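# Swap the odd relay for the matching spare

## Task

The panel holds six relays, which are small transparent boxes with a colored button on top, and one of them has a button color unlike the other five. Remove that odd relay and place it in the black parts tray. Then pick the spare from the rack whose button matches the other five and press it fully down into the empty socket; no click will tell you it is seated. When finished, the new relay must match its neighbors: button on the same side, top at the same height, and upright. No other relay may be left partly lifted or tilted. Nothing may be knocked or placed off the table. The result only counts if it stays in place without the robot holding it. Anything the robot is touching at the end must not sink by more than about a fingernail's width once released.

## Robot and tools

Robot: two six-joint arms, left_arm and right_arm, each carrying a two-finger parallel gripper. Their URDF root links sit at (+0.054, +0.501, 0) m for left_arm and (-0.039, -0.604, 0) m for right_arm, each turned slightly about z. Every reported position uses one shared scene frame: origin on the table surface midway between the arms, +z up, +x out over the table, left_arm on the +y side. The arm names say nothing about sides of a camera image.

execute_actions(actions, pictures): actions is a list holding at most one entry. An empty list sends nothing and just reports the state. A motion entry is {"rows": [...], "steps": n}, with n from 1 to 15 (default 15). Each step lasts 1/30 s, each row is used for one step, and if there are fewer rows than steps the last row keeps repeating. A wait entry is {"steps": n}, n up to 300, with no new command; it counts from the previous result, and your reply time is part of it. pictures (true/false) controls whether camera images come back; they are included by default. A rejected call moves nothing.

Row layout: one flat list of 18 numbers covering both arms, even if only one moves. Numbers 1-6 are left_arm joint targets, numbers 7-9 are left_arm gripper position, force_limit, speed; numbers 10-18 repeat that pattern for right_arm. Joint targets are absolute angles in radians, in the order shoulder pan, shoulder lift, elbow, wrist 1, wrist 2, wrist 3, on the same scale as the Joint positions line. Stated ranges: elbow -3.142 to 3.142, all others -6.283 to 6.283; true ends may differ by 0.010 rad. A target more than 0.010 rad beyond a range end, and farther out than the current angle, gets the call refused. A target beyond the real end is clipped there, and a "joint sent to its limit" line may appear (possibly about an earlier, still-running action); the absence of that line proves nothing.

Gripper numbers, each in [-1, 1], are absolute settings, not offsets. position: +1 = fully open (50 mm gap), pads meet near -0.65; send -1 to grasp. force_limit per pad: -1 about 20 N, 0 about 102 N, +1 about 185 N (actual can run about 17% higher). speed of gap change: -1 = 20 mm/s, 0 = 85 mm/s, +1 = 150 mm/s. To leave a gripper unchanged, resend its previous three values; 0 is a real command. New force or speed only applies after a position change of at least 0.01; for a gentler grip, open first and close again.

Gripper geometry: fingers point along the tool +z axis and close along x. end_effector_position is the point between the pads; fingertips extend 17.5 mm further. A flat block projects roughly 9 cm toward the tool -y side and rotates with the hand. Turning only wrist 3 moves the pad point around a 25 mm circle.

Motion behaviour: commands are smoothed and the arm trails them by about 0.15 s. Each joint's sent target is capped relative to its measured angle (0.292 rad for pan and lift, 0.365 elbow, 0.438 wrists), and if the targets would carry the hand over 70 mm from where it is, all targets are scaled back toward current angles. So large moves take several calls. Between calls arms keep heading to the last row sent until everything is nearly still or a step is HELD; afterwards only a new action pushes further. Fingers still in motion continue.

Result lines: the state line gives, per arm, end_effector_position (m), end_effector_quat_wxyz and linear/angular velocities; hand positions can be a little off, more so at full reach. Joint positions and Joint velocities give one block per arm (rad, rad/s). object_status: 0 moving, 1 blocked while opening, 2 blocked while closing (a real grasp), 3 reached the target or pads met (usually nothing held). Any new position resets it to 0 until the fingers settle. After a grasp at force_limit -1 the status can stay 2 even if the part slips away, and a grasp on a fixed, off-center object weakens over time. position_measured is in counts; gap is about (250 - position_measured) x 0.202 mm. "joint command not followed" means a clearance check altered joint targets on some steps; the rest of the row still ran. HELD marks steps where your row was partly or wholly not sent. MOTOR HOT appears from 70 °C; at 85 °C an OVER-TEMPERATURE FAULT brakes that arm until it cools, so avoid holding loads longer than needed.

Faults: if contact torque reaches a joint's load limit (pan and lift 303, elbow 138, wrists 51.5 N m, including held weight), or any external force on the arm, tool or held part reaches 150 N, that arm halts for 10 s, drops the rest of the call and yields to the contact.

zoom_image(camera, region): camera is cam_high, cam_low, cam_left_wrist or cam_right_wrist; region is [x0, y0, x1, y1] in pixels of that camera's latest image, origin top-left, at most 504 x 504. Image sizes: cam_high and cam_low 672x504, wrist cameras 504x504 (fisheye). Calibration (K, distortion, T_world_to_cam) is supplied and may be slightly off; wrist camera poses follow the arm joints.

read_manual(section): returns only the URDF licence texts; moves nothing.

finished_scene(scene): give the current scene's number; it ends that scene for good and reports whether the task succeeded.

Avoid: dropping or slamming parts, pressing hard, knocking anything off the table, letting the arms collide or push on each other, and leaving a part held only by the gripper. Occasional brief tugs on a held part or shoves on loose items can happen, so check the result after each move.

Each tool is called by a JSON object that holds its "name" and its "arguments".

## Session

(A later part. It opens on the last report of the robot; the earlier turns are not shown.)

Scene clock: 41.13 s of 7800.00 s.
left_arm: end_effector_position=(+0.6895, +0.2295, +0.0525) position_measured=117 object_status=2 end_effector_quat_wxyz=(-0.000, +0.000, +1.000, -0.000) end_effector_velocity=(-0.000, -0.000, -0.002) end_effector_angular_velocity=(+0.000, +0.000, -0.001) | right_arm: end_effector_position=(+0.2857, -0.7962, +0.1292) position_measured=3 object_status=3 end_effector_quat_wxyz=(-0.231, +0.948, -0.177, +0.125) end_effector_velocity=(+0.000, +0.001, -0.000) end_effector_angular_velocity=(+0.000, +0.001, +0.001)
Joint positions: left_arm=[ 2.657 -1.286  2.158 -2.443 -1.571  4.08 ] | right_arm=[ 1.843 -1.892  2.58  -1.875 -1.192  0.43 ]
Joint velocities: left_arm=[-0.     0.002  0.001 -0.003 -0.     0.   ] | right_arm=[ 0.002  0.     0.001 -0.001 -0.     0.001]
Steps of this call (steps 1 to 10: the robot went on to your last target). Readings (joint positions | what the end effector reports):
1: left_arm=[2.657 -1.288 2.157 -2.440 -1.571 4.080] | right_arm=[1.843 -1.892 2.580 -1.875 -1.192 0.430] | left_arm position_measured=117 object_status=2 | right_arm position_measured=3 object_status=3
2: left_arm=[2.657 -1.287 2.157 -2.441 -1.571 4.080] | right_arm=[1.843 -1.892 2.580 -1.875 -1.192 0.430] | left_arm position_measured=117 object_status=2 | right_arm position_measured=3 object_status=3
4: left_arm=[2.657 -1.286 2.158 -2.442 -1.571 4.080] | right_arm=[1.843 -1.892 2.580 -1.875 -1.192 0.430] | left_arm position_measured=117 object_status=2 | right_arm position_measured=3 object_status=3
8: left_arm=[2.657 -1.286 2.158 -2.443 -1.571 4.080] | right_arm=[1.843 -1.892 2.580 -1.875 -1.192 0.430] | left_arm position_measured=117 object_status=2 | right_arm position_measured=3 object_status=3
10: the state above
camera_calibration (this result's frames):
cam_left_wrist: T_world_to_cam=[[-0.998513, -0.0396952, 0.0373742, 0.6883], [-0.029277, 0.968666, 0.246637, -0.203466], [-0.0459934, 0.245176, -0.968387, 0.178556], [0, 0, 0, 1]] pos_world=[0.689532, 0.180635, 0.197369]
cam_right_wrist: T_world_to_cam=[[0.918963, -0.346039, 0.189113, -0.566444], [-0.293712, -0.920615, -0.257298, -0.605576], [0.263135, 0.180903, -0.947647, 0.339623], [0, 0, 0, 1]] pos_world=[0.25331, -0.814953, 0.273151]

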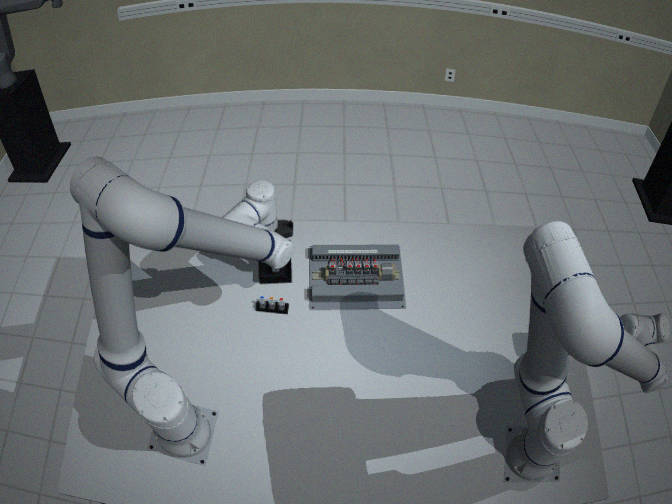

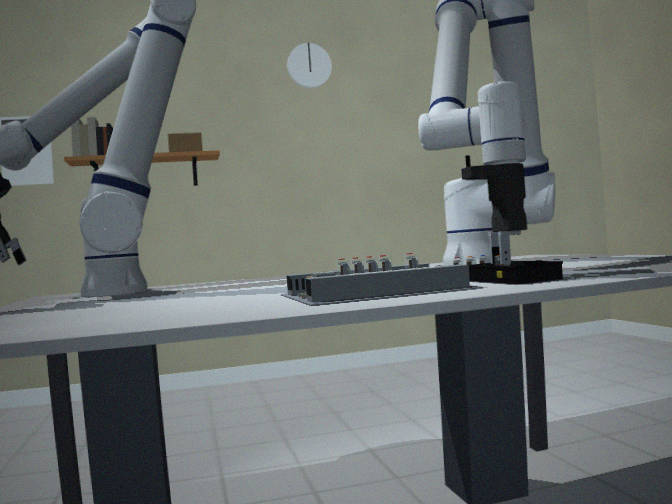

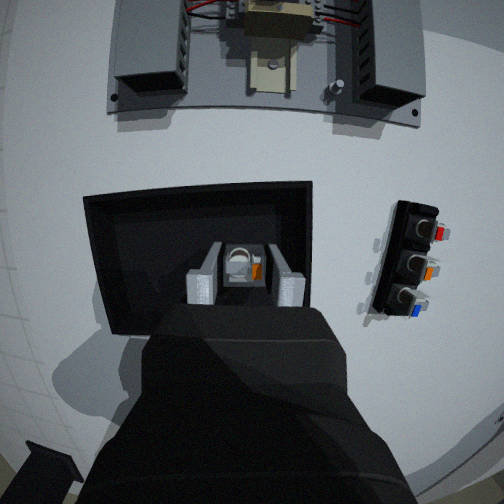

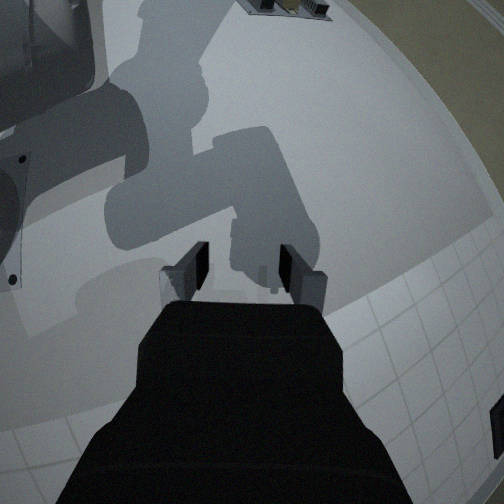

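{"name": "execute_actions", "arguments": {"actions": [{"rows":[[2.6572,-1.2853,2.1582,-2.4437,-1.571,4.08,0.5,-0.5,0,1.843,-1.892,2.58,-1.875,-1.192,0.43,1,0,0]],"steps":10}], "pictures": false}}

{"name": "execute_actions", "arguments": {"actions": [{"rows":[[2.6572,-1.4037,2.0999,-2.267,-1.571,4.08,0.5,-0.5,0,1.843,-1.892,2.58,-1.875,-1.192,0.43,1,0,0]],"steps":10}], "pictures": false}}

{"name": "execute_actions", "arguments": {"actions": [{"rows":[[2.389,-1.492,2.3388,-2.4176,-1.571,0.775,0.67,-0.5,0,1.843,-1.892,2.58,-1.875,-1.192,0.43,1,0,0]]}], "pictures": false}}

{"name": "execute_actions", "arguments": {"actions": [{"steps":60}]}}

{"name": "zoom_image", "arguments": {"camera": "cam_left_wrist", "region": [180,170,320,310]}}

Scene clock: 49.73 s of 7800.00 s.
left_arm: end_effector_position=(+0.6894, +0.2295, +0.0523) position_measured=78 object_status=0 end_effector_quat_wxyz=(-0.000, +0.000, +1.000, -0.000) end_effector_velocity=(-0.000, -0.001, -0.000) end_effector_angular_velocity=(+0.000, +0.000, -0.002) | right_arm: end_effector_position=(+0.2857, -0.7962, +0.1292) position_measured=3 object_status=3 end_effector_quat_wxyz=(-0.231, +0.948, -0.177, +0.125) end_effector_velocity=(-0.001, -0.000, -0.000) end_effector_angular_velocity=(-0.001, +0.001, +0.001)
Joint positions: left_arm=[ 2.657 -1.285  2.158 -2.444 -1.571  4.08 ] | right_arm=[ 1.843 -1.892  2.58  -1.875 -1.192  0.43 ]
Joint velocities: left_arm=[-0.001  0.     0.    -0.     0.     0.   ] | right_arm=[-0.    -0.     0.    -0.    -0.002 -0.001]
Steps of this call (steps 1 to 15: the robot went on to your last target; steps 16 to 90: nothing new was sent; then 5.27 s passed at rest; steps 91 to 100: all 10 steps of this action). Readings (joint positions | what the end effector reports):
91: left_arm=[2.657 -1.285 2.158 -2.444 -1.571 4.080] | right_arm=[1.843 -1.892 2.580 -1.875 -1.192 0.430] | left_arm position_measured=110 object_status=0 | right_arm position_measured=3 object_status=3
92: left_arm=[2.657 -1.285 2.158 -2.444 -1.571 4.080] | right_arm=[1.843 -1.892 2.580 -1.875 -1.192 0.430] | left_arm position_measured=96 object_status=0 | right_arm position_measured=3 object_status=3
94: left_arm=[2.657 -1.285 2.158 -2.444 -1.571 4.080] | right_arm=[1.843 -1.892 2.580 -1.875 -1.192 0.430] | left_arm position_measured=78 object_status=0 | right_arm position_measured=3 object_status=3
98: left_arm=[2.657 -1.285 2.158 -2.444 -1.571 4.080] | right_arm=[1.843 -1.892 2.580 -1.875 -1.192 0.430] | left_arm position_measured=78 object_status=0 | right_arm position_measured=3 object_status=3
100: the state above

Scene clock: 50.07 s of 7800.00 s.
left_arm: end_effector_position=(+0.6902, +0.2290, +0.1303) position_measured=78 object_status=3 end_effector_quat_wxyz=(-0.000, +0.000, +1.000, -0.000) end_effector_velocity=(-0.004, +0.002, +0.077) end_effector_angular_velocity=(-0.000, -0.000, -0.001) | right_arm: end_effector_position=(+0.2857, -0.7962, +0.1292) position_measured=3 object_status=3 end_effector_quat_wxyz=(-0.231, +0.948, -0.177, +0.125) end_effector_velocity=(-0.000, +0.000, -0.000) end_effector_angular_velocity=(-0.001, +0.000, +0.001)
Joint positions: left_arm=[ 2.657 -1.391  2.106 -2.286 -1.571  4.08 ] | right_arm=[ 1.843 -1.892  2.58  -1.875 -1.192  0.43 ]
Joint velocities: left_arm=[-0.001 -0.102 -0.05   0.151 -0.    -0.   ] | right_arm=[ 0.    -0.     0.001 -0.001 -0.001 -0.   ]
Steps of this call (steps 1 to 10: all 10 steps of this action). Readings (joint positions | what the end effector reports):
1: left_arm=[2.657 -1.287 2.158 -2.441 -1.571 4.080] | right_arm=[1.843 -1.892 2.580 -1.875 -1.192 0.430] | left_arm position_measured=78 object_status=3 | right_arm position_measured=3 object_status=3
2: left_arm=[2.657 -1.301 2.152 -2.417 -1.571 4.080] | right_arm=[1.843 -1.892 2.580 -1.875 -1.192 0.430] | left_arm position_measured=78 object_status=3 | right_arm position_measured=3 object_status=3
4: left_arm=[2.657 -1.340 2.131 -2.363 -1.571 4.080] | right_arm=[1.843 -1.892 2.580 -1.875 -1.192 0.430] | left_arm position_measured=78 object_status=3 | right_arm position_measured=3 object_status=3
8: left_arm=[2.657 -1.382 2.111 -2.300 -1.571 4.080] | right_arm=[1.843 -1.892 2.580 -1.875 -1.192 0.430] | left_arm position_measured=78 object_status=3 | right_arm position_measured=3 object_status=3
10: the state above

Scene clock: 50.57 s of 7800.00 s.
left_arm: end_effector_position=(+0.5582, +0.1663, +0.0890) position_measured=52 object_status=3 end_effector_quat_wxyz=(-0.000, -0.291, +0.957, -0.000) end_effector_velocity=(-0.057, +0.006, -0.031) end_effector_angular_velocity=(-0.000, -0.000, +2.318) | right_arm: end_effector_position=(+0.2857, -0.7962, +0.1292) position_measured=3 object_status=3 end_effector_quat_wxyz=(-0.231, +0.948, -0.177, +0.125) end_effector_velocity=(-0.000, +0.001, -0.001) end_effector_angular_velocity=(+0.001, +0.001, -0.000)
Joint positions: left_arm=[ 2.411 -1.484  2.319 -2.406 -1.571  3.242] | right_arm=[ 1.843 -1.892  2.58  -1.875 -1.192  0.43 ]
Joint velocities: left_arm=[-0.176 -0.065  0.155 -0.09   0.    -2.495] | right_arm=[ 0.     0.     0.001 -0.001 -0.001  0.001]
Steps of this call (steps 1 to 15: all 15 steps of this action). Readings (joint positions | what the end effector reports):
1: left_arm=[2.656 -1.394 2.106 -2.283 -1.571 4.078] | right_arm=[1.843 -1.892 2.580 -1.875 -1.192 0.430] | left_arm position_measured=71 object_status=0 | right_arm position_measured=3 object_status=3
2: left_arm=[2.642 -1.400 2.117 -2.289 -1.571 4.054] | right_arm=[1.843 -1.892 2.580 -1.875 -1.192 0.430] | left_arm position_measured=58 object_status=0 | right_arm position_measured=3 object_status=3
4: left_arm=[2.600 -1.415 2.155 -2.310 -1.571 3.984] | right_arm=[1.843 -1.892 2.580 -1.875 -1.192 0.430] | left_arm position_measured=52 object_status=0 | right_arm position_measured=3 object_status=3
8: left_arm=[2.517 -1.445 2.227 -2.353 -1.571 3.794] | right_arm=[1.843 -1.892 2.580 -1.875 -1.192 0.430] | left_arm position_measured=52 object_status=0 | right_arm position_measured=3 object_status=3
15: the state above

Scene clock: 52.57 s of 7800.00 s.
left_arm: end_effector_position=(+0.5337, +0.2087, +0.0850) position_measured=52 object_status=3 end_effector_quat_wxyz=(+0.000, +0.999, -0.053, -0.000) end_effector_velocity=(+0.000, +0.001, -0.000) end_effector_angular_velocity=(+0.000, +0.000, +0.002) | right_arm: end_effector_position=(+0.2857, -0.7962, +0.1292) position_measured=3 object_status=3 end_effector_quat_wxyz=(-0.231, +0.948, -0.177, +0.125) end_effector_velocity=(+0.000, -0.001, +0.001) end_effector_angular_velocity=(-0.000, +0.000, -0.000)
Joint positions: left_arm=[ 2.389 -1.492  2.339 -2.418 -1.571  0.775] | right_arm=[ 1.843 -1.892  2.58  -1.875 -1.192  0.43 ]
Joint velocities: left_arm=[ 0.001  0.    -0.    -0.     0.    -0.   ] | right_arm=[ 0.    -0.    -0.002  0.001 -0.     0.001]
Steps of this call (steps 1 to 60: the robot went on to your last target). Readings (joint positions | what the end effector reports):
1: left_arm=[2.406 -1.486 2.324 -2.409 -1.571 3.158] | right_arm=[1.843 -1.892 2.580 -1.875 -1.192 0.430] | left_arm position_measured=52 object_status=3 | right_arm position_measured=3 object_status=3
2: left_arm=[2.402 -1.487 2.327 -2.411 -1.571 3.073] | right_arm=[1.843 -1.892 2.580 -1.875 -1.192 0.430] | left_arm position_measured=52 object_status=3 | right_arm position_measured=3 object_status=3
4: left_arm=[2.397 -1.489 2.332 -2.414 -1.571 2.904] | right_arm=[1.843 -1.892 2.580 -1.875 -1.192 0.430] | left_arm position_measured=52 object_status=3 | right_arm position_measured=3 object_status=3
8: left_arm=[2.392 -1.491 2.337 -2.416 -1.571 2.565] | right_arm=[1.843 -1.892 2.580 -1.875 -1.192 0.430] | left_arm position_measured=52 object_status=3 | right_arm position_measured=3 object_status=3
60: the state above
All arms were judged still, so your last target was given up. Only a new action makes them travel on or press farther. Fingers that are still opening or closing keep moving.
camera_calibration (this result's frames):
cam_left_wrist: T_world_to_cam=[[0.997196, -0.0649852, 0.0370982, -0.529039], [-0.0721615, -0.966336, 0.246956, 0.23083], [0.0198009, -0.24894, -0.968316, 0.276009], [0, 0, 0, 1]] pos_world=[0.538747, 0.257389, 0.229886]
cam_right_wrist: T_world_to_cam=[[0.918963, -0.346039, 0.189113, -0.566445], [-0.293712, -0.920615, -0.257298, -0.605576], [0.263135, 0.180903, -0.947647, 0.339623], [0, 0, 0, 1]] pos_world=[0.25331, -0.814953, 0.273151]

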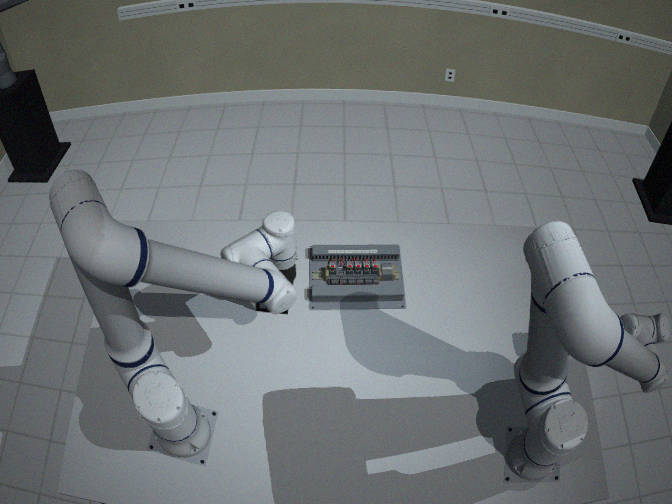

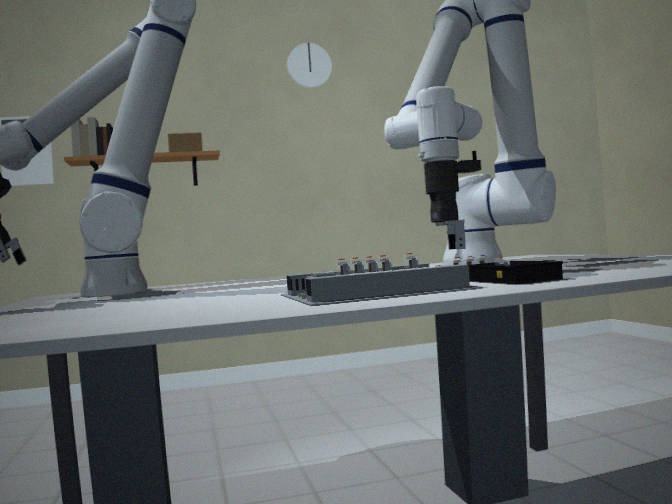

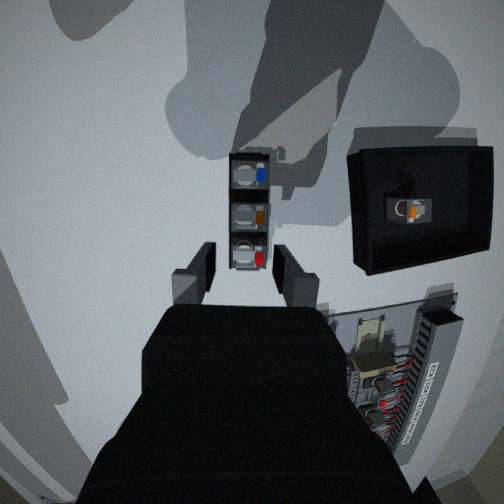

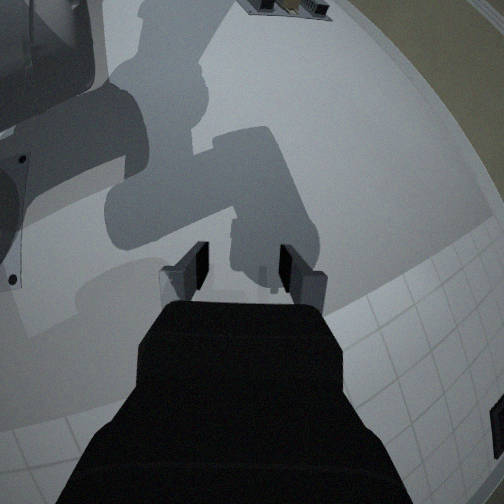

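Region (180, 170, 320, 310) of cam_left_wrist's 504x504 image, scaled by 3.600, with more detail than that image has.

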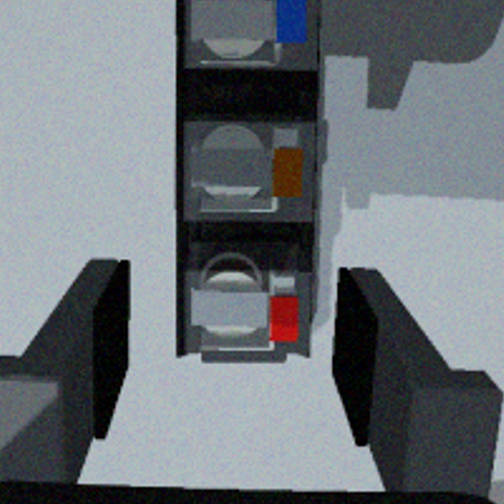

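{"name": "execute_actions", "arguments": {"actions": [{"rows":[[2.3903,-1.4879,2.3342,-2.4171,-1.571,0.796,0.67,-0.5,0,1.843,-1.892,2.58,-1.875,-1.192,0.43,1,0,0]],"steps":10}], "pictures": false}}

{"name": "execute_actions", "arguments": {"actions": [{"rows":[[2.3903,-1.4243,2.3582,-2.5047,-1.571,0.796,0.67,-0.5,0,1.843,-1.892,2.58,-1.875,-1.192,0.43,1,0,0]]}], "pictures": false}}

{"name": "execute_actions", "arguments": {"actions": [{"steps":8}]}}

{"name": "zoom_image", "arguments": {"camera": "cam_left_wrist", "region": [180,170,320,310]}}

Scene clock: 63.13 s of 7800.00 s.
left_arm: end_effector_position=(+0.5360, +0.2073, +0.0850) position_measured=52 object_status=3 end_effector_quat_wxyz=(+0.000, +0.998, -0.062, -0.000) end_effector_velocity=(+0.002, -0.001, -0.000) end_effector_angular_velocity=(+0.000, -0.000, -0.013) | right_arm: end_effector_position=(+0.2857, -0.7962, +0.1292) position_measured=3 object_status=3 end_effector_quat_wxyz=(-0.231, +0.948, -0.177, +0.125) end_effector_velocity=(+0.000, -0.000, -0.000) end_effector_angular_velocity=(-0.001, -0.001, +0.001)
Joint positions: left_arm=[ 2.39  -1.488  2.335 -2.417 -1.571  0.794] | right_arm=[ 1.843 -1.892  2.58  -1.875 -1.192  0.43 ]
Joint velocities: left_arm=[ 0.002  0.003 -0.003  0.     0.     0.015] | right_arm=[-0.     0.     0.    -0.001  0.001 -0.001]
Steps of this call (steps 1 to 90: nothing new was sent; then 7.23 s passed at rest; steps 91 to 100: all 10 steps of this action). Readings (joint positions | what the end effector reports):
91: left_arm=[2.389 -1.492 2.339 -2.418 -1.571 0.775] | right_arm=[1.843 -1.892 2.580 -1.875 -1.192 0.430] | left_arm position_measured=52 object_status=3 | right_arm position_measured=3 object_status=3
92: left_arm=[2.389 -1.491 2.338 -2.418 -1.571 0.779] | right_arm=[1.843 -1.892 2.580 -1.875 -1.192 0.430] | left_arm position_measured=52 object_status=3 | right_arm position_measured=3 object_status=3
94: left_arm=[2.389 -1.490 2.336 -2.418 -1.571 0.787] | right_arm=[1.843 -1.892 2.580 -1.875 -1.192 0.430] | left_arm position_measured=52 object_status=3 | right_arm position_measured=3 object_status=3
98: left_arm=[2.390 -1.489 2.335 -2.417 -1.571 0.793] | right_arm=[1.843 -1.892 2.580 -1.875 -1.192 0.430] | left_arm position_measured=52 object_status=3 | right_arm position_measured=3 object_status=3
100: the state above

Scene clock: 63.63 s of 7800.00 s.
left_arm: end_effector_position=(+0.5363, +0.2072, +0.0499) position_measured=52 object_status=3 end_effector_quat_wxyz=(+0.000, +0.998, -0.063, -0.000) end_effector_velocity=(+0.000, +0.001, -0.007) end_effector_angular_velocity=(+0.001, +0.001, +0.001) | right_arm: end_effector_position=(+0.2857, -0.7962, +0.1292) position_measured=3 object_status=3 end_effector_quat_wxyz=(-0.231, +0.948, -0.177, +0.125) end_effector_velocity=(+0.000, -0.000, +0.000) end_effector_angular_velocity=(-0.002, +0.000, +0.002)
Joint positions: left_arm=[ 2.39  -1.426  2.358 -2.503 -1.571  0.796] | right_arm=[ 1.843 -1.892  2.58  -1.875 -1.192  0.43 ]
Joint velocities: left_arm=[ 0.001  0.013  0.004 -0.016  0.     0.   ] | right_arm=[ 0.001 -0.    -0.001 -0.    -0.    -0.   ]
Steps of this call (steps 1 to 15: all 15 steps of this action). Readings (joint positions | what the end effector reports):
1: left_arm=[2.390 -1.487 2.335 -2.419 -1.571 0.795] | right_arm=[1.843 -1.892 2.580 -1.875 -1.192 0.430] | left_arm position_measured=52 object_status=3 | right_arm position_measured=3 object_status=3
2: left_arm=[2.390 -1.474 2.339 -2.438 -1.571 0.795] | right_arm=[1.843 -1.892 2.580 -1.875 -1.192 0.430] | left_arm position_measured=52 object_status=3 | right_arm position_measured=3 object_status=3
4: left_arm=[2.390 -1.452 2.348 -2.466 -1.571 0.795] | right_arm=[1.843 -1.892 2.580 -1.875 -1.192 0.430] | left_arm position_measured=52 object_status=3 | right_arm position_measured=3 object_status=3
8: left_arm=[2.390 -1.434 2.355 -2.492 -1.571 0.796] | right_arm=[1.843 -1.892 2.580 -1.875 -1.192 0.430] | left_arm position_measured=52 object_status=3 | right_arm position_measured=3 object_status=3
15: the state above

Scene clock: 63.90 s of 7800.00 s.
left_arm: end_effector_position=(+0.5363, +0.2072, +0.0492) position_measured=52 object_status=3 end_effector_quat_wxyz=(+0.000, +0.998, -0.063, -0.000) end_effector_velocity=(-0.000, -0.000, -0.001) end_effector_angular_velocity=(-0.000, -0.000, +0.000) | right_arm: end_effector_position=(+0.2857, -0.7962, +0.1292) position_measured=3 object_status=3 end_effector_quat_wxyz=(-0.231, +0.948, -0.177, +0.125) end_effector_velocity=(+0.001, +0.000, -0.000) end_effector_angular_velocity=(-0.001, -0.002, +0.000)
Joint positions: left_arm=[ 2.39  -1.424  2.358 -2.504 -1.571  0.796] | right_arm=[ 1.843 -1.892  2.58  -1.875 -1.192  0.43 ]
Joint velocities: left_arm=[-0.     0.001  0.001 -0.002  0.    -0.   ] | right_arm=[ 0.001  0.001  0.001 -0.003  0.002  0.   ]
Steps of this call (steps 1 to 8: the robot went on to your last target). Readings (joint positions | what the end effector reports):
1: left_arm=[2.390 -1.425 2.358 -2.503 -1.571 0.796] | right_arm=[1.843 -1.892 2.580 -1.875 -1.192 0.430] | left_arm position_measured=52 object_status=3 | right_arm position_measured=3 object_status=3
2: left_arm=[2.390 -1.425 2.358 -2.504 -1.571 0.796] | right_arm=[1.843 -1.892 2.580 -1.875 -1.192 0.430] | left_arm position_measured=52 object_status=3 | right_arm position_measured=3 object_status=3
4: left_arm=[2.390 -1.425 2.358 -2.504 -1.571 0.796] | right_arm=[1.843 -1.892 2.580 -1.875 -1.192 0.430] | left_arm position_measured=52 object_status=3 | right_arm position_measured=3 object_status=3
8: the state above
camera_calibration (this result's frames):
cam_left_wrist: T_world_to_cam=[[0.995728, -0.0845598, 0.0370978, -0.525557], [-0.0911286, -0.964729, 0.24697, 0.248204], [0.0149056, -0.249295, -0.968313, 0.243541], [0, 0, 0, 1]] pos_world=[0.5423, 0.255722, 0.194022]
cam_right_wrist: T_world_to_cam=[[0.918963, -0.346039, 0.189113, -0.566445], [-0.293712, -0.920615, -0.257298, -0.605576], [0.263135, 0.180903, -0.947647, 0.339623], [0, 0, 0, 1]] pos_world=[0.25331, -0.814953, 0.273151]

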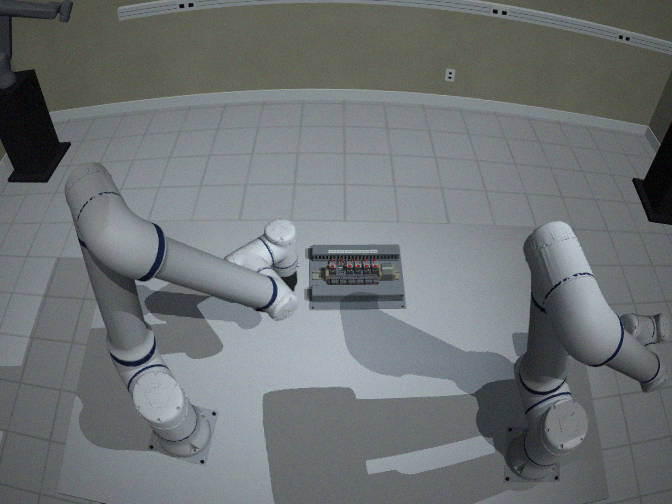

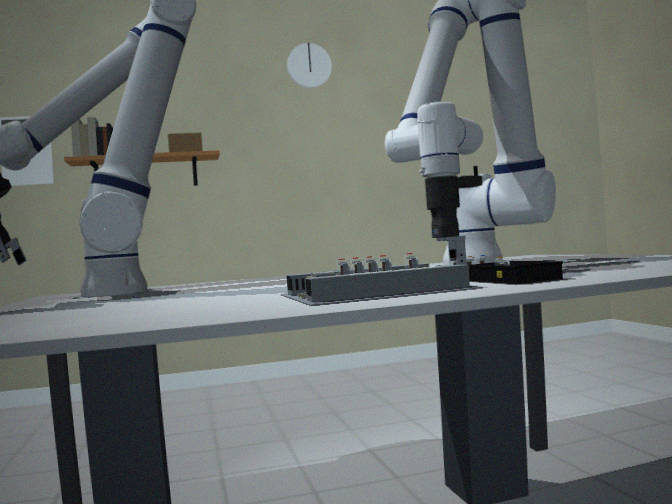

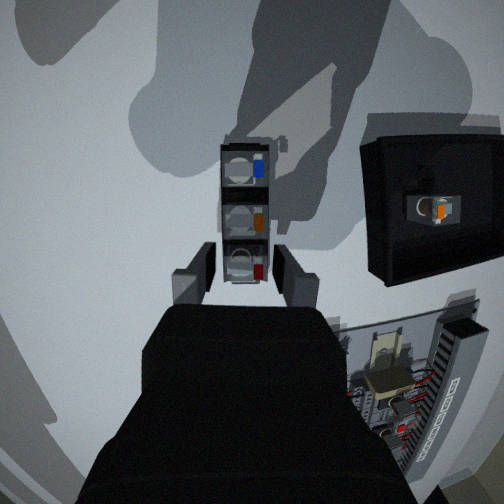

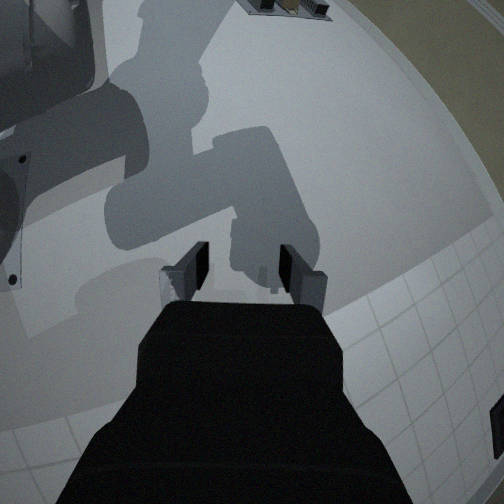

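Region (180, 170, 320, 310) of cam_left_wrist's 504x504 image, scaled by 3.600, with more detail than that image has.

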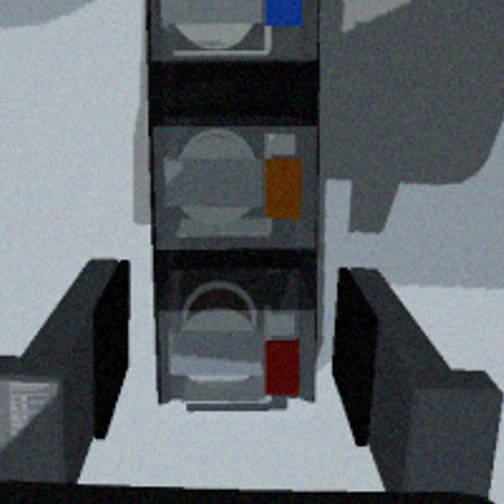

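Matches. Grip, lift, carry, and stop at z=0.1 since the panel has shifted again.

{"name": "execute_actions", "arguments": {"actions": [{"rows":[[2.3903,-1.4243,2.3582,-2.5047,-1.571,0.796,-1,-0.5,-0.5,1.843,-1.892,2.58,-1.875,-1.192,0.43,1,0,0]],"steps":14}], "pictures": false}}

{"name": "execute_actions", "arguments": {"actions": [{"rows":[[2.3903,-1.4879,2.3342,-2.4171,-1.571,0.796,-1,-0.5,-0.5,1.843,-1.892,2.58,-1.875,-1.192,0.43,1,0,0]],"steps":8}], "pictures": false}}

{"name": "execute_actions", "arguments": {"actions": [{"rows":[[2.3903,-1.5733,2.2891,-2.2866,-1.571,0.796,-1,-0.5,-0.5,1.843,-1.892,2.58,-1.875,-1.192,0.43,1,0,0]],"steps":10}], "pictures": false}}

{"name": "execute_actions", "arguments": {"actions": [{"rows":[[2.4145,-1.2529,1.8991,-2.217,-1.571,3.873,-1,-0.5,-0.5,1.843,-1.892,2.58,-1.875,-1.192,0.43,1,0,0]]}], "pictures": false}}

{"name": "execute_actions", "arguments": {"actions": [{"steps":55}], "pictures": false}}

{"name": "execute_actions", "arguments": {"actions": [{"rows":[[2.4145,-1.2094,1.9257,-2.2871,-1.571,3.873,-1,-0.5,-0.5,1.843,-1.892,2.58,-1.875,-1.192,0.43,1,0,0]]}], "pictures": false}}

{"name": "execute_actions", "arguments": {"actions": [{"steps":6}]}}

{"name": "zoom_image", "arguments": {"camera": "cam_left_wrist", "region": [180,170,320,310]}}

Scene clock: 74.90 s of 7800.00 s.
left_arm: end_effector_position=(+0.5363, +0.2072, +0.0491) position_measured=118 object_status=0 end_effector_quat_wxyz=(+0.000, +0.998, -0.063, -0.000) end_effector_velocity=(-0.000, +0.000, -0.001) end_effector_angular_velocity=(+0.001, +0.001, +0.000) | right_arm: end_effector_position=(+0.2857, -0.7962, +0.1292) position_measured=3 object_status=3 end_effector_quat_wxyz=(-0.231, +0.948, -0.177, +0.125) end_effector_velocity=(+0.000, -0.001, +0.000) end_effector_angular_velocity=(-0.002, +0.001, +0.001)
Joint positions: left_arm=[ 2.39  -1.424  2.358 -2.505 -1.571  0.796] | right_arm=[ 1.843 -1.892  2.58  -1.875 -1.192  0.43 ]
Joint velocities: left_arm=[ 0.     0.001  0.     0.     0.    -0.   ] | right_arm=[ 0.001  0.001 -0.002 -0.001 -0.001  0.001]
Steps of this call (steps 1 to 15: the robot went on to your last target; steps 16 to 90: nothing new was sent; then 7.53 s passed at rest; steps 91 to 104: all 14 steps of this action). Readings (joint positions | what the end effector reports):
91: left_arm=[2.390 -1.424 2.358 -2.505 -1.571 0.796] | right_arm=[1.843 -1.892 2.580 -1.875 -1.192 0.430] | left_arm position_measured=57 object_status=0 | right_arm position_measured=3 object_status=3
92: left_arm=[2.390 -1.424 2.358 -2.505 -1.571 0.796] | right_arm=[1.843 -1.892 2.580 -1.875 -1.192 0.430] | left_arm position_measured=65 object_status=0 | right_arm position_measured=3 object_status=3
94: left_arm=[2.390 -1.424 2.358 -2.505 -1.571 0.796] | right_arm=[1.843 -1.892 2.580 -1.875 -1.192 0.430] | left_arm position_measured=83 object_status=0 | right_arm position_measured=3 object_status=3
98: left_arm=[2.390 -1.424 2.358 -2.505 -1.571 0.796] | right_arm=[1.843 -1.892 2.580 -1.875 -1.192 0.430] | left_arm position_measured=117 object_status=0 | right_arm position_measured=3 object_status=3
104: the state above

Scene clock: 75.17 s of 7800.00 s.
left_arm: end_effector_position=(+0.5363, +0.2070, +0.0795) position_measured=118 object_status=2 end_effector_quat_wxyz=(+0.000, +0.998, -0.063, -0.000) end_effector_velocity=(-0.001, +0.000, +0.043) end_effector_angular_velocity=(+0.000, -0.000, -0.001) | right_arm: end_effector_position=(+0.2857, -0.7962, +0.1292) position_measured=3 object_status=3 end_effector_quat_wxyz=(-0.231, +0.948, -0.177, +0.125) end_effector_velocity=(+0.000, +0.001, -0.000) end_effector_angular_velocity=(+0.001, -0.000, +0.001)
Joint positions: left_arm=[ 2.39  -1.478  2.338 -2.43  -1.571  0.796] | right_arm=[ 1.843 -1.892  2.58  -1.875 -1.192  0.43 ]
Joint velocities: left_arm=[-0.001 -0.075 -0.029  0.104  0.     0.   ] | right_arm=[ 0.001  0.     0.001 -0.     0.001  0.   ]
Steps of this call (steps 1 to 8: all 8 steps of this action). Readings (joint positions | what the end effector reports):
1: left_arm=[2.390 -1.426 2.358 -2.502 -1.571 0.796] | right_arm=[1.843 -1.892 2.580 -1.875 -1.192 0.430] | left_arm position_measured=118 object_status=2 | right_arm position_measured=3 object_status=3
2: left_arm=[2.390 -1.438 2.354 -2.483 -1.571 0.796] | right_arm=[1.843 -1.892 2.580 -1.875 -1.192 0.430] | left_arm position_measured=118 object_status=2 | right_arm position_measured=3 object_status=3
4: left_arm=[2.390 -1.460 2.345 -2.456 -1.571 0.796] | right_arm=[1.843 -1.892 2.580 -1.875 -1.192 0.430] | left_arm position_measured=118 object_status=2 | right_arm position_measured=3 object_status=3
8: the state above

Scene clock: 75.50 s of 7800.00 s.
left_arm: end_effector_position=(+0.5364, +0.2069, +0.1344) position_measured=118 object_status=2 end_effector_quat_wxyz=(+0.000, +0.998, -0.063, -0.000) end_effector_velocity=(-0.001, +0.002, +0.044) end_effector_angular_velocity=(+0.000, +0.000, +0.000) | right_arm: end_effector_position=(+0.2857, -0.7962, +0.1292) position_measured=3 object_status=3 end_effector_quat_wxyz=(-0.231, +0.948, -0.177, +0.125) end_effector_velocity=(+0.000, -0.000, +0.000) end_effector_angular_velocity=(+0.001, -0.000, -0.002)
Joint positions: left_arm=[ 2.39  -1.565  2.294 -2.299 -1.571  0.796] | right_arm=[ 1.843 -1.892  2.58  -1.875 -1.192  0.43 ]
Joint velocities: left_arm=[ 0.    -0.067 -0.035  0.103 -0.     0.   ] | right_arm=[-0.001 -0.    -0.     0.001  0.001  0.001]
Steps of this call (steps 1 to 10: all 10 steps of this action). Readings (joint positions | what the end effector reports):
1: left_arm=[2.390 -1.482 2.336 -2.424 -1.571 0.796] | right_arm=[1.843 -1.892 2.580 -1.875 -1.192 0.430] | left_arm position_measured=118 object_status=2 | right_arm position_measured=3 object_status=3
2: left_arm=[2.390 -1.498 2.329 -2.399 -1.571 0.796] | right_arm=[1.843 -1.892 2.580 -1.875 -1.192 0.430] | left_arm position_measured=118 object_status=2 | right_arm position_measured=3 object_status=3
4: left_arm=[2.390 -1.531 2.310 -2.352 -1.571 0.796] | right_arm=[1.843 -1.892 2.580 -1.875 -1.192 0.430] | left_arm position_measured=118 object_status=2 | right_arm position_measured=3 object_status=3
8: left_arm=[2.390 -1.559 2.297 -2.309 -1.571 0.796] | right_arm=[1.843 -1.892 2.580 -1.875 -1.192 0.430] | left_arm position_measured=118 object_status=2 | right_arm position_measured=3 object_status=3
10: the state above

Scene clock: 76.00 s of 7800.00 s.
left_arm: end_effector_position=(+0.6687, +0.0739, +0.1437) position_measured=118 object_status=2 end_effector_quat_wxyz=(+0.000, +0.936, -0.351, -0.000) end_effector_velocity=(+0.256, -0.256, -0.019) end_effector_angular_velocity=(-0.003, -0.002, -2.258) | right_arm: end_effector_position=(+0.2857, -0.7962, +0.1292) position_measured=3 object_status=3 end_effector_quat_wxyz=(-0.231, +0.948, -0.177, +0.125) end_effector_velocity=(-0.000, -0.001, +0.000) end_effector_angular_velocity=(-0.001, +0.000, +0.000)
Joint positions: left_arm=[ 2.41  -1.314  1.975 -2.232 -1.571  1.408] | right_arm=[ 1.843 -1.892  2.58  -1.875 -1.192  0.43 ]
Joint velocities: left_arm=[ 0.036  0.454 -0.568  0.112 -0.     2.294] | right_arm=[-0.     0.001 -0.001 -0.001 -0.    -0.   ]
Steps of this call (steps 1 to 15: all 15 steps of this action). Readings (joint positions | what the end effector reports):
1: left_arm=[2.390 -1.565 2.291 -2.296 -1.571 0.799] | right_arm=[1.843 -1.892 2.580 -1.875 -1.192 0.430] | left_arm position_measured=118 object_status=2 | right_arm position_measured=3 object_status=3
2: left_arm=[2.392 -1.552 2.274 -2.291 -1.571 0.820] | right_arm=[1.843 -1.892 2.580 -1.875 -1.192 0.430] | left_arm position_measured=118 object_status=2 | right_arm position_measured=3 object_status=3
4: left_arm=[2.395 -1.512 2.223 -2.282 -1.571 0.879] | right_arm=[1.843 -1.892 2.580 -1.875 -1.192 0.430] | left_arm position_measured=118 object_status=2 | right_arm position_measured=3 object_status=3
8: left_arm=[2.400 -1.438 2.131 -2.263 -1.571 1.012] | right_arm=[1.843 -1.892 2.580 -1.875 -1.192 0.430] | left_arm position_measured=118 object_status=2 | right_arm position_measured=3 object_status=3
15: the state above

Scene clock: 77.83 s of 7800.00 s.
left_arm: end_effector_position=(+0.6799, +0.0011, +0.1401) position_measured=118 object_status=2 end_effector_quat_wxyz=(-0.000, +0.018, +1.000, -0.000) end_effector_velocity=(-0.000, +0.000, -0.001) end_effector_angular_velocity=(+0.001, +0.001, -0.001) | right_arm: end_effector_position=(+0.2857, -0.7962, +0.1292) position_measured=3 object_status=3 end_effector_quat_wxyz=(-0.231, +0.948, -0.177, +0.125) end_effector_velocity=(+0.000, +0.000, +0.000) end_effector_angular_velocity=(+0.000, -0.001, -0.000)
Joint positions: left_arm=[ 2.415 -1.253  1.899 -2.217 -1.571  3.873] | right_arm=[ 1.843 -1.892  2.58  -1.875 -1.192  0.43 ]
Joint velocities: left_arm=[ 0.     0.001  0.     0.    -0.     0.001] | right_arm=[-0.    -0.001  0.     0.001  0.001 -0.001]
Steps of this call (steps 1 to 55: the robot went on to your last target). Readings (joint positions | what the end effector reports):
1: left_arm=[2.411 -1.300 1.958 -2.229 -1.571 1.487] | right_arm=[1.843 -1.892 2.580 -1.875 -1.192 0.430] | left_arm position_measured=118 object_status=2 | right_arm position_measured=3 object_status=3
2: left_arm=[2.412 -1.289 1.944 -2.226 -1.571 1.571] | right_arm=[1.843 -1.892 2.580 -1.875 -1.192 0.430] | left_arm position_measured=118 object_status=2 | right_arm position_measured=3 object_status=3
4: left_arm=[2.413 -1.274 1.925 -2.222 -1.571 1.740] | right_arm=[1.843 -1.892 2.580 -1.875 -1.192 0.430] | left_arm position_measured=118 object_status=2 | right_arm position_measured=3 object_status=3
8: left_arm=[2.414 -1.260 1.908 -2.219 -1.571 2.079] | right_arm=[1.843 -1.892 2.580 -1.875 -1.192 0.430] | left_arm position_measured=118 object_status=2 | right_arm position_measured=3 object_status=3
55: the state above

Scene clock: 78.33 s of 7800.00 s.
left_arm: end_effector_position=(+0.6800, +0.0011, +0.1010) position_measured=118 object_status=2 end_effector_quat_wxyz=(-0.000, +0.018, +1.000, -0.000) end_effector_velocity=(-0.001, -0.000, -0.008) end_effector_angular_velocity=(+0.001, +0.001, -0.001) | right_arm: end_effector_position=(+0.2857, -0.7962, +0.1292) position_measured=3 object_status=3 end_effector_quat_wxyz=(-0.231, +0.948, -0.177, +0.125) end_effector_velocity=(+0.001, -0.001, +0.001) end_effector_angular_velocity=(-0.003, -0.002, +0.001)
Joint positions: left_arm=[ 2.415 -1.21   1.925 -2.286 -1.571  3.873] | right_arm=[ 1.843 -1.892  2.58  -1.875 -1.192  0.43 ]
Joint velocities: left_arm=[-0.001  0.009  0.005 -0.012 -0.     0.   ] | right_arm=[ 0.001 -0.    -0.002 -0.001  0.001 -0.001]
Steps of this call (steps 1 to 15: all 15 steps of this action). Readings (joint positions | what the end effector reports):
1: left_arm=[2.415 -1.252 1.899 -2.219 -1.571 3.873] | right_arm=[1.843 -1.892 2.580 -1.875 -1.192 0.430] | left_arm position_measured=118 object_status=2 | right_arm position_measured=3 object_status=3
2: left_arm=[2.415 -1.244 1.903 -2.234 -1.571 3.873] | right_arm=[1.843 -1.892 2.580 -1.875 -1.192 0.430] | left_arm position_measured=118 object_status=2 | right_arm position_measured=3 object_status=3
4: left_arm=[2.415 -1.228 1.915 -2.256 -1.571 3.873] | right_arm=[1.843 -1.892 2.580 -1.875 -1.192 0.430] | left_arm position_measured=118 object_status=2 | right_arm position_measured=3 object_status=3
8: left_arm=[2.415 -1.216 1.922 -2.277 -1.571 3.873] | right_arm=[1.843 -1.892 2.580 -1.875 -1.192 0.430] | left_arm position_measured=118 object_status=2 | right_arm position_measured=3 object_status=3
15: the state above

Scene clock: 78.53 s of 7800.00 s.
left_arm: end_effector_position=(+0.6799, +0.0011, +0.1002) position_measured=118 object_status=2 end_effector_quat_wxyz=(-0.000, +0.018, +1.000, -0.000) end_effector_velocity=(-0.000, +0.000, -0.003) end_effector_angular_velocity=(+0.001, +0.001, -0.001) | right_arm: end_effector_position=(+0.2857, -0.7962, +0.1292) position_measured=3 object_status=3 end_effector_quat_wxyz=(-0.231, +0.948, -0.177, +0.125) end_effector_velocity=(-0.001, -0.001, +0.001) end_effector_angular_velocity=(+0.000, +0.002, +0.000)
Joint positions: left_arm=[ 2.415 -1.21   1.926 -2.287 -1.571  3.873] | right_arm=[ 1.843 -1.892  2.58  -1.875 -1.192  0.43 ]
Joint velocities: left_arm=[-0.     0.003  0.001 -0.002 -0.     0.001] | right_arm=[-0.001 -0.001 -0.002  0.003 -0.002 -0.   ]
Steps of this call (steps 1 to 6: the robot went on to your last target). Readings (joint positions | what the end effector reports):
1: left_arm=[2.415 -1.210 1.925 -2.286 -1.571 3.873] | right_arm=[1.843 -1.892 2.580 -1.875 -1.192 0.430] | left_arm position_measured=118 object_status=2 | right_arm position_measured=3 object_status=3
2: left_arm=[2.415 -1.210 1.925 -2.286 -1.571 3.873] | right_arm=[1.843 -1.892 2.580 -1.875 -1.192 0.430] | left_arm position_measured=118 object_status=2 | right_arm position_measured=3 object_status=3
4: left_arm=[2.415 -1.210 1.925 -2.287 -1.571 3.873] | right_arm=[1.843 -1.892 2.580 -1.875 -1.192 0.430] | left_arm position_measured=118 object_status=2 | right_arm position_measured=3 object_status=3
6: the state above
camera_calibration (this result's frames):
cam_left_wrist: T_world_to_cam=[[-0.999292, -0.00405699, 0.0374101, 0.668397], [0.0053, 0.969086, 0.246666, -0.0177681], [-0.0372544, 0.24669, -0.968378, 0.274432], [0, 0, 0, 1]] pos_world=[0.678242, -0.0477691, 0.245132]
cam_right_wrist: T_world_to_cam=[[0.918963, -0.346039, 0.189113, -0.566444], [-0.293712, -0.920615, -0.257298, -0.605576], [0.263135, 0.180903, -0.947647, 0.339623], [0, 0, 0, 1]] pos_world=[0.25331, -0.814953, 0.273151]

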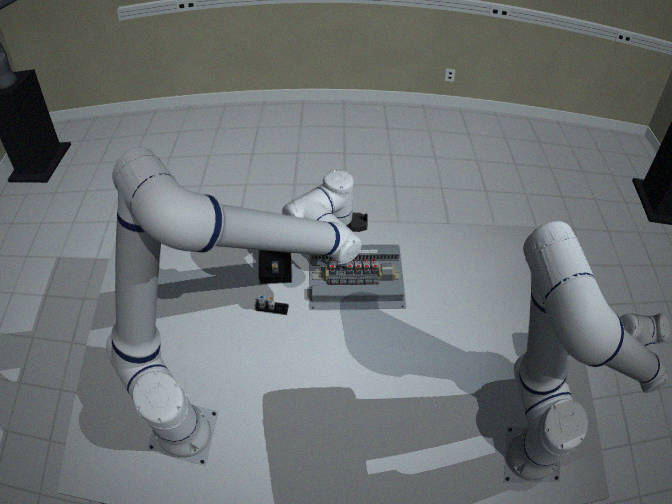

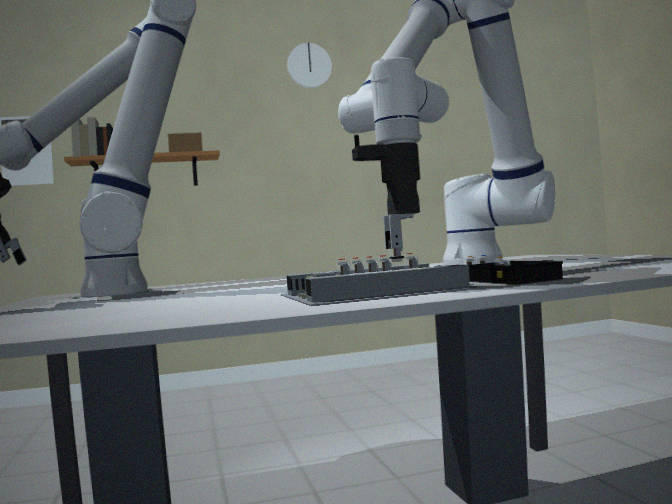

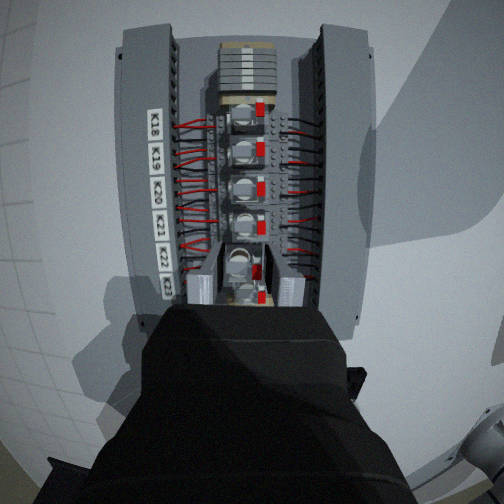

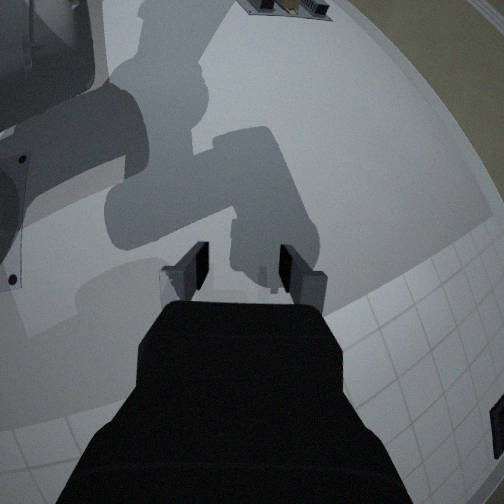

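Region (180, 170, 320, 310) of cam_left_wrist's 504x504 image, scaled by 3.600, with more detail than that image has.

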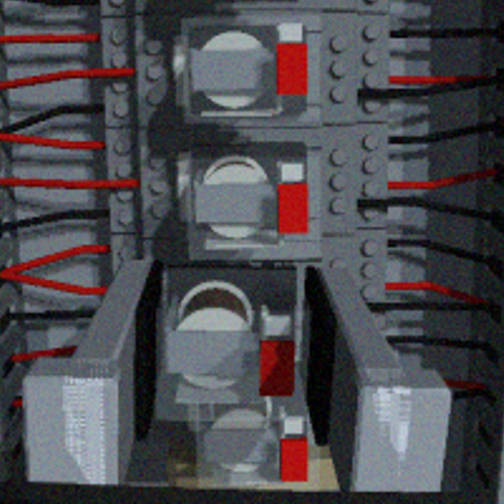

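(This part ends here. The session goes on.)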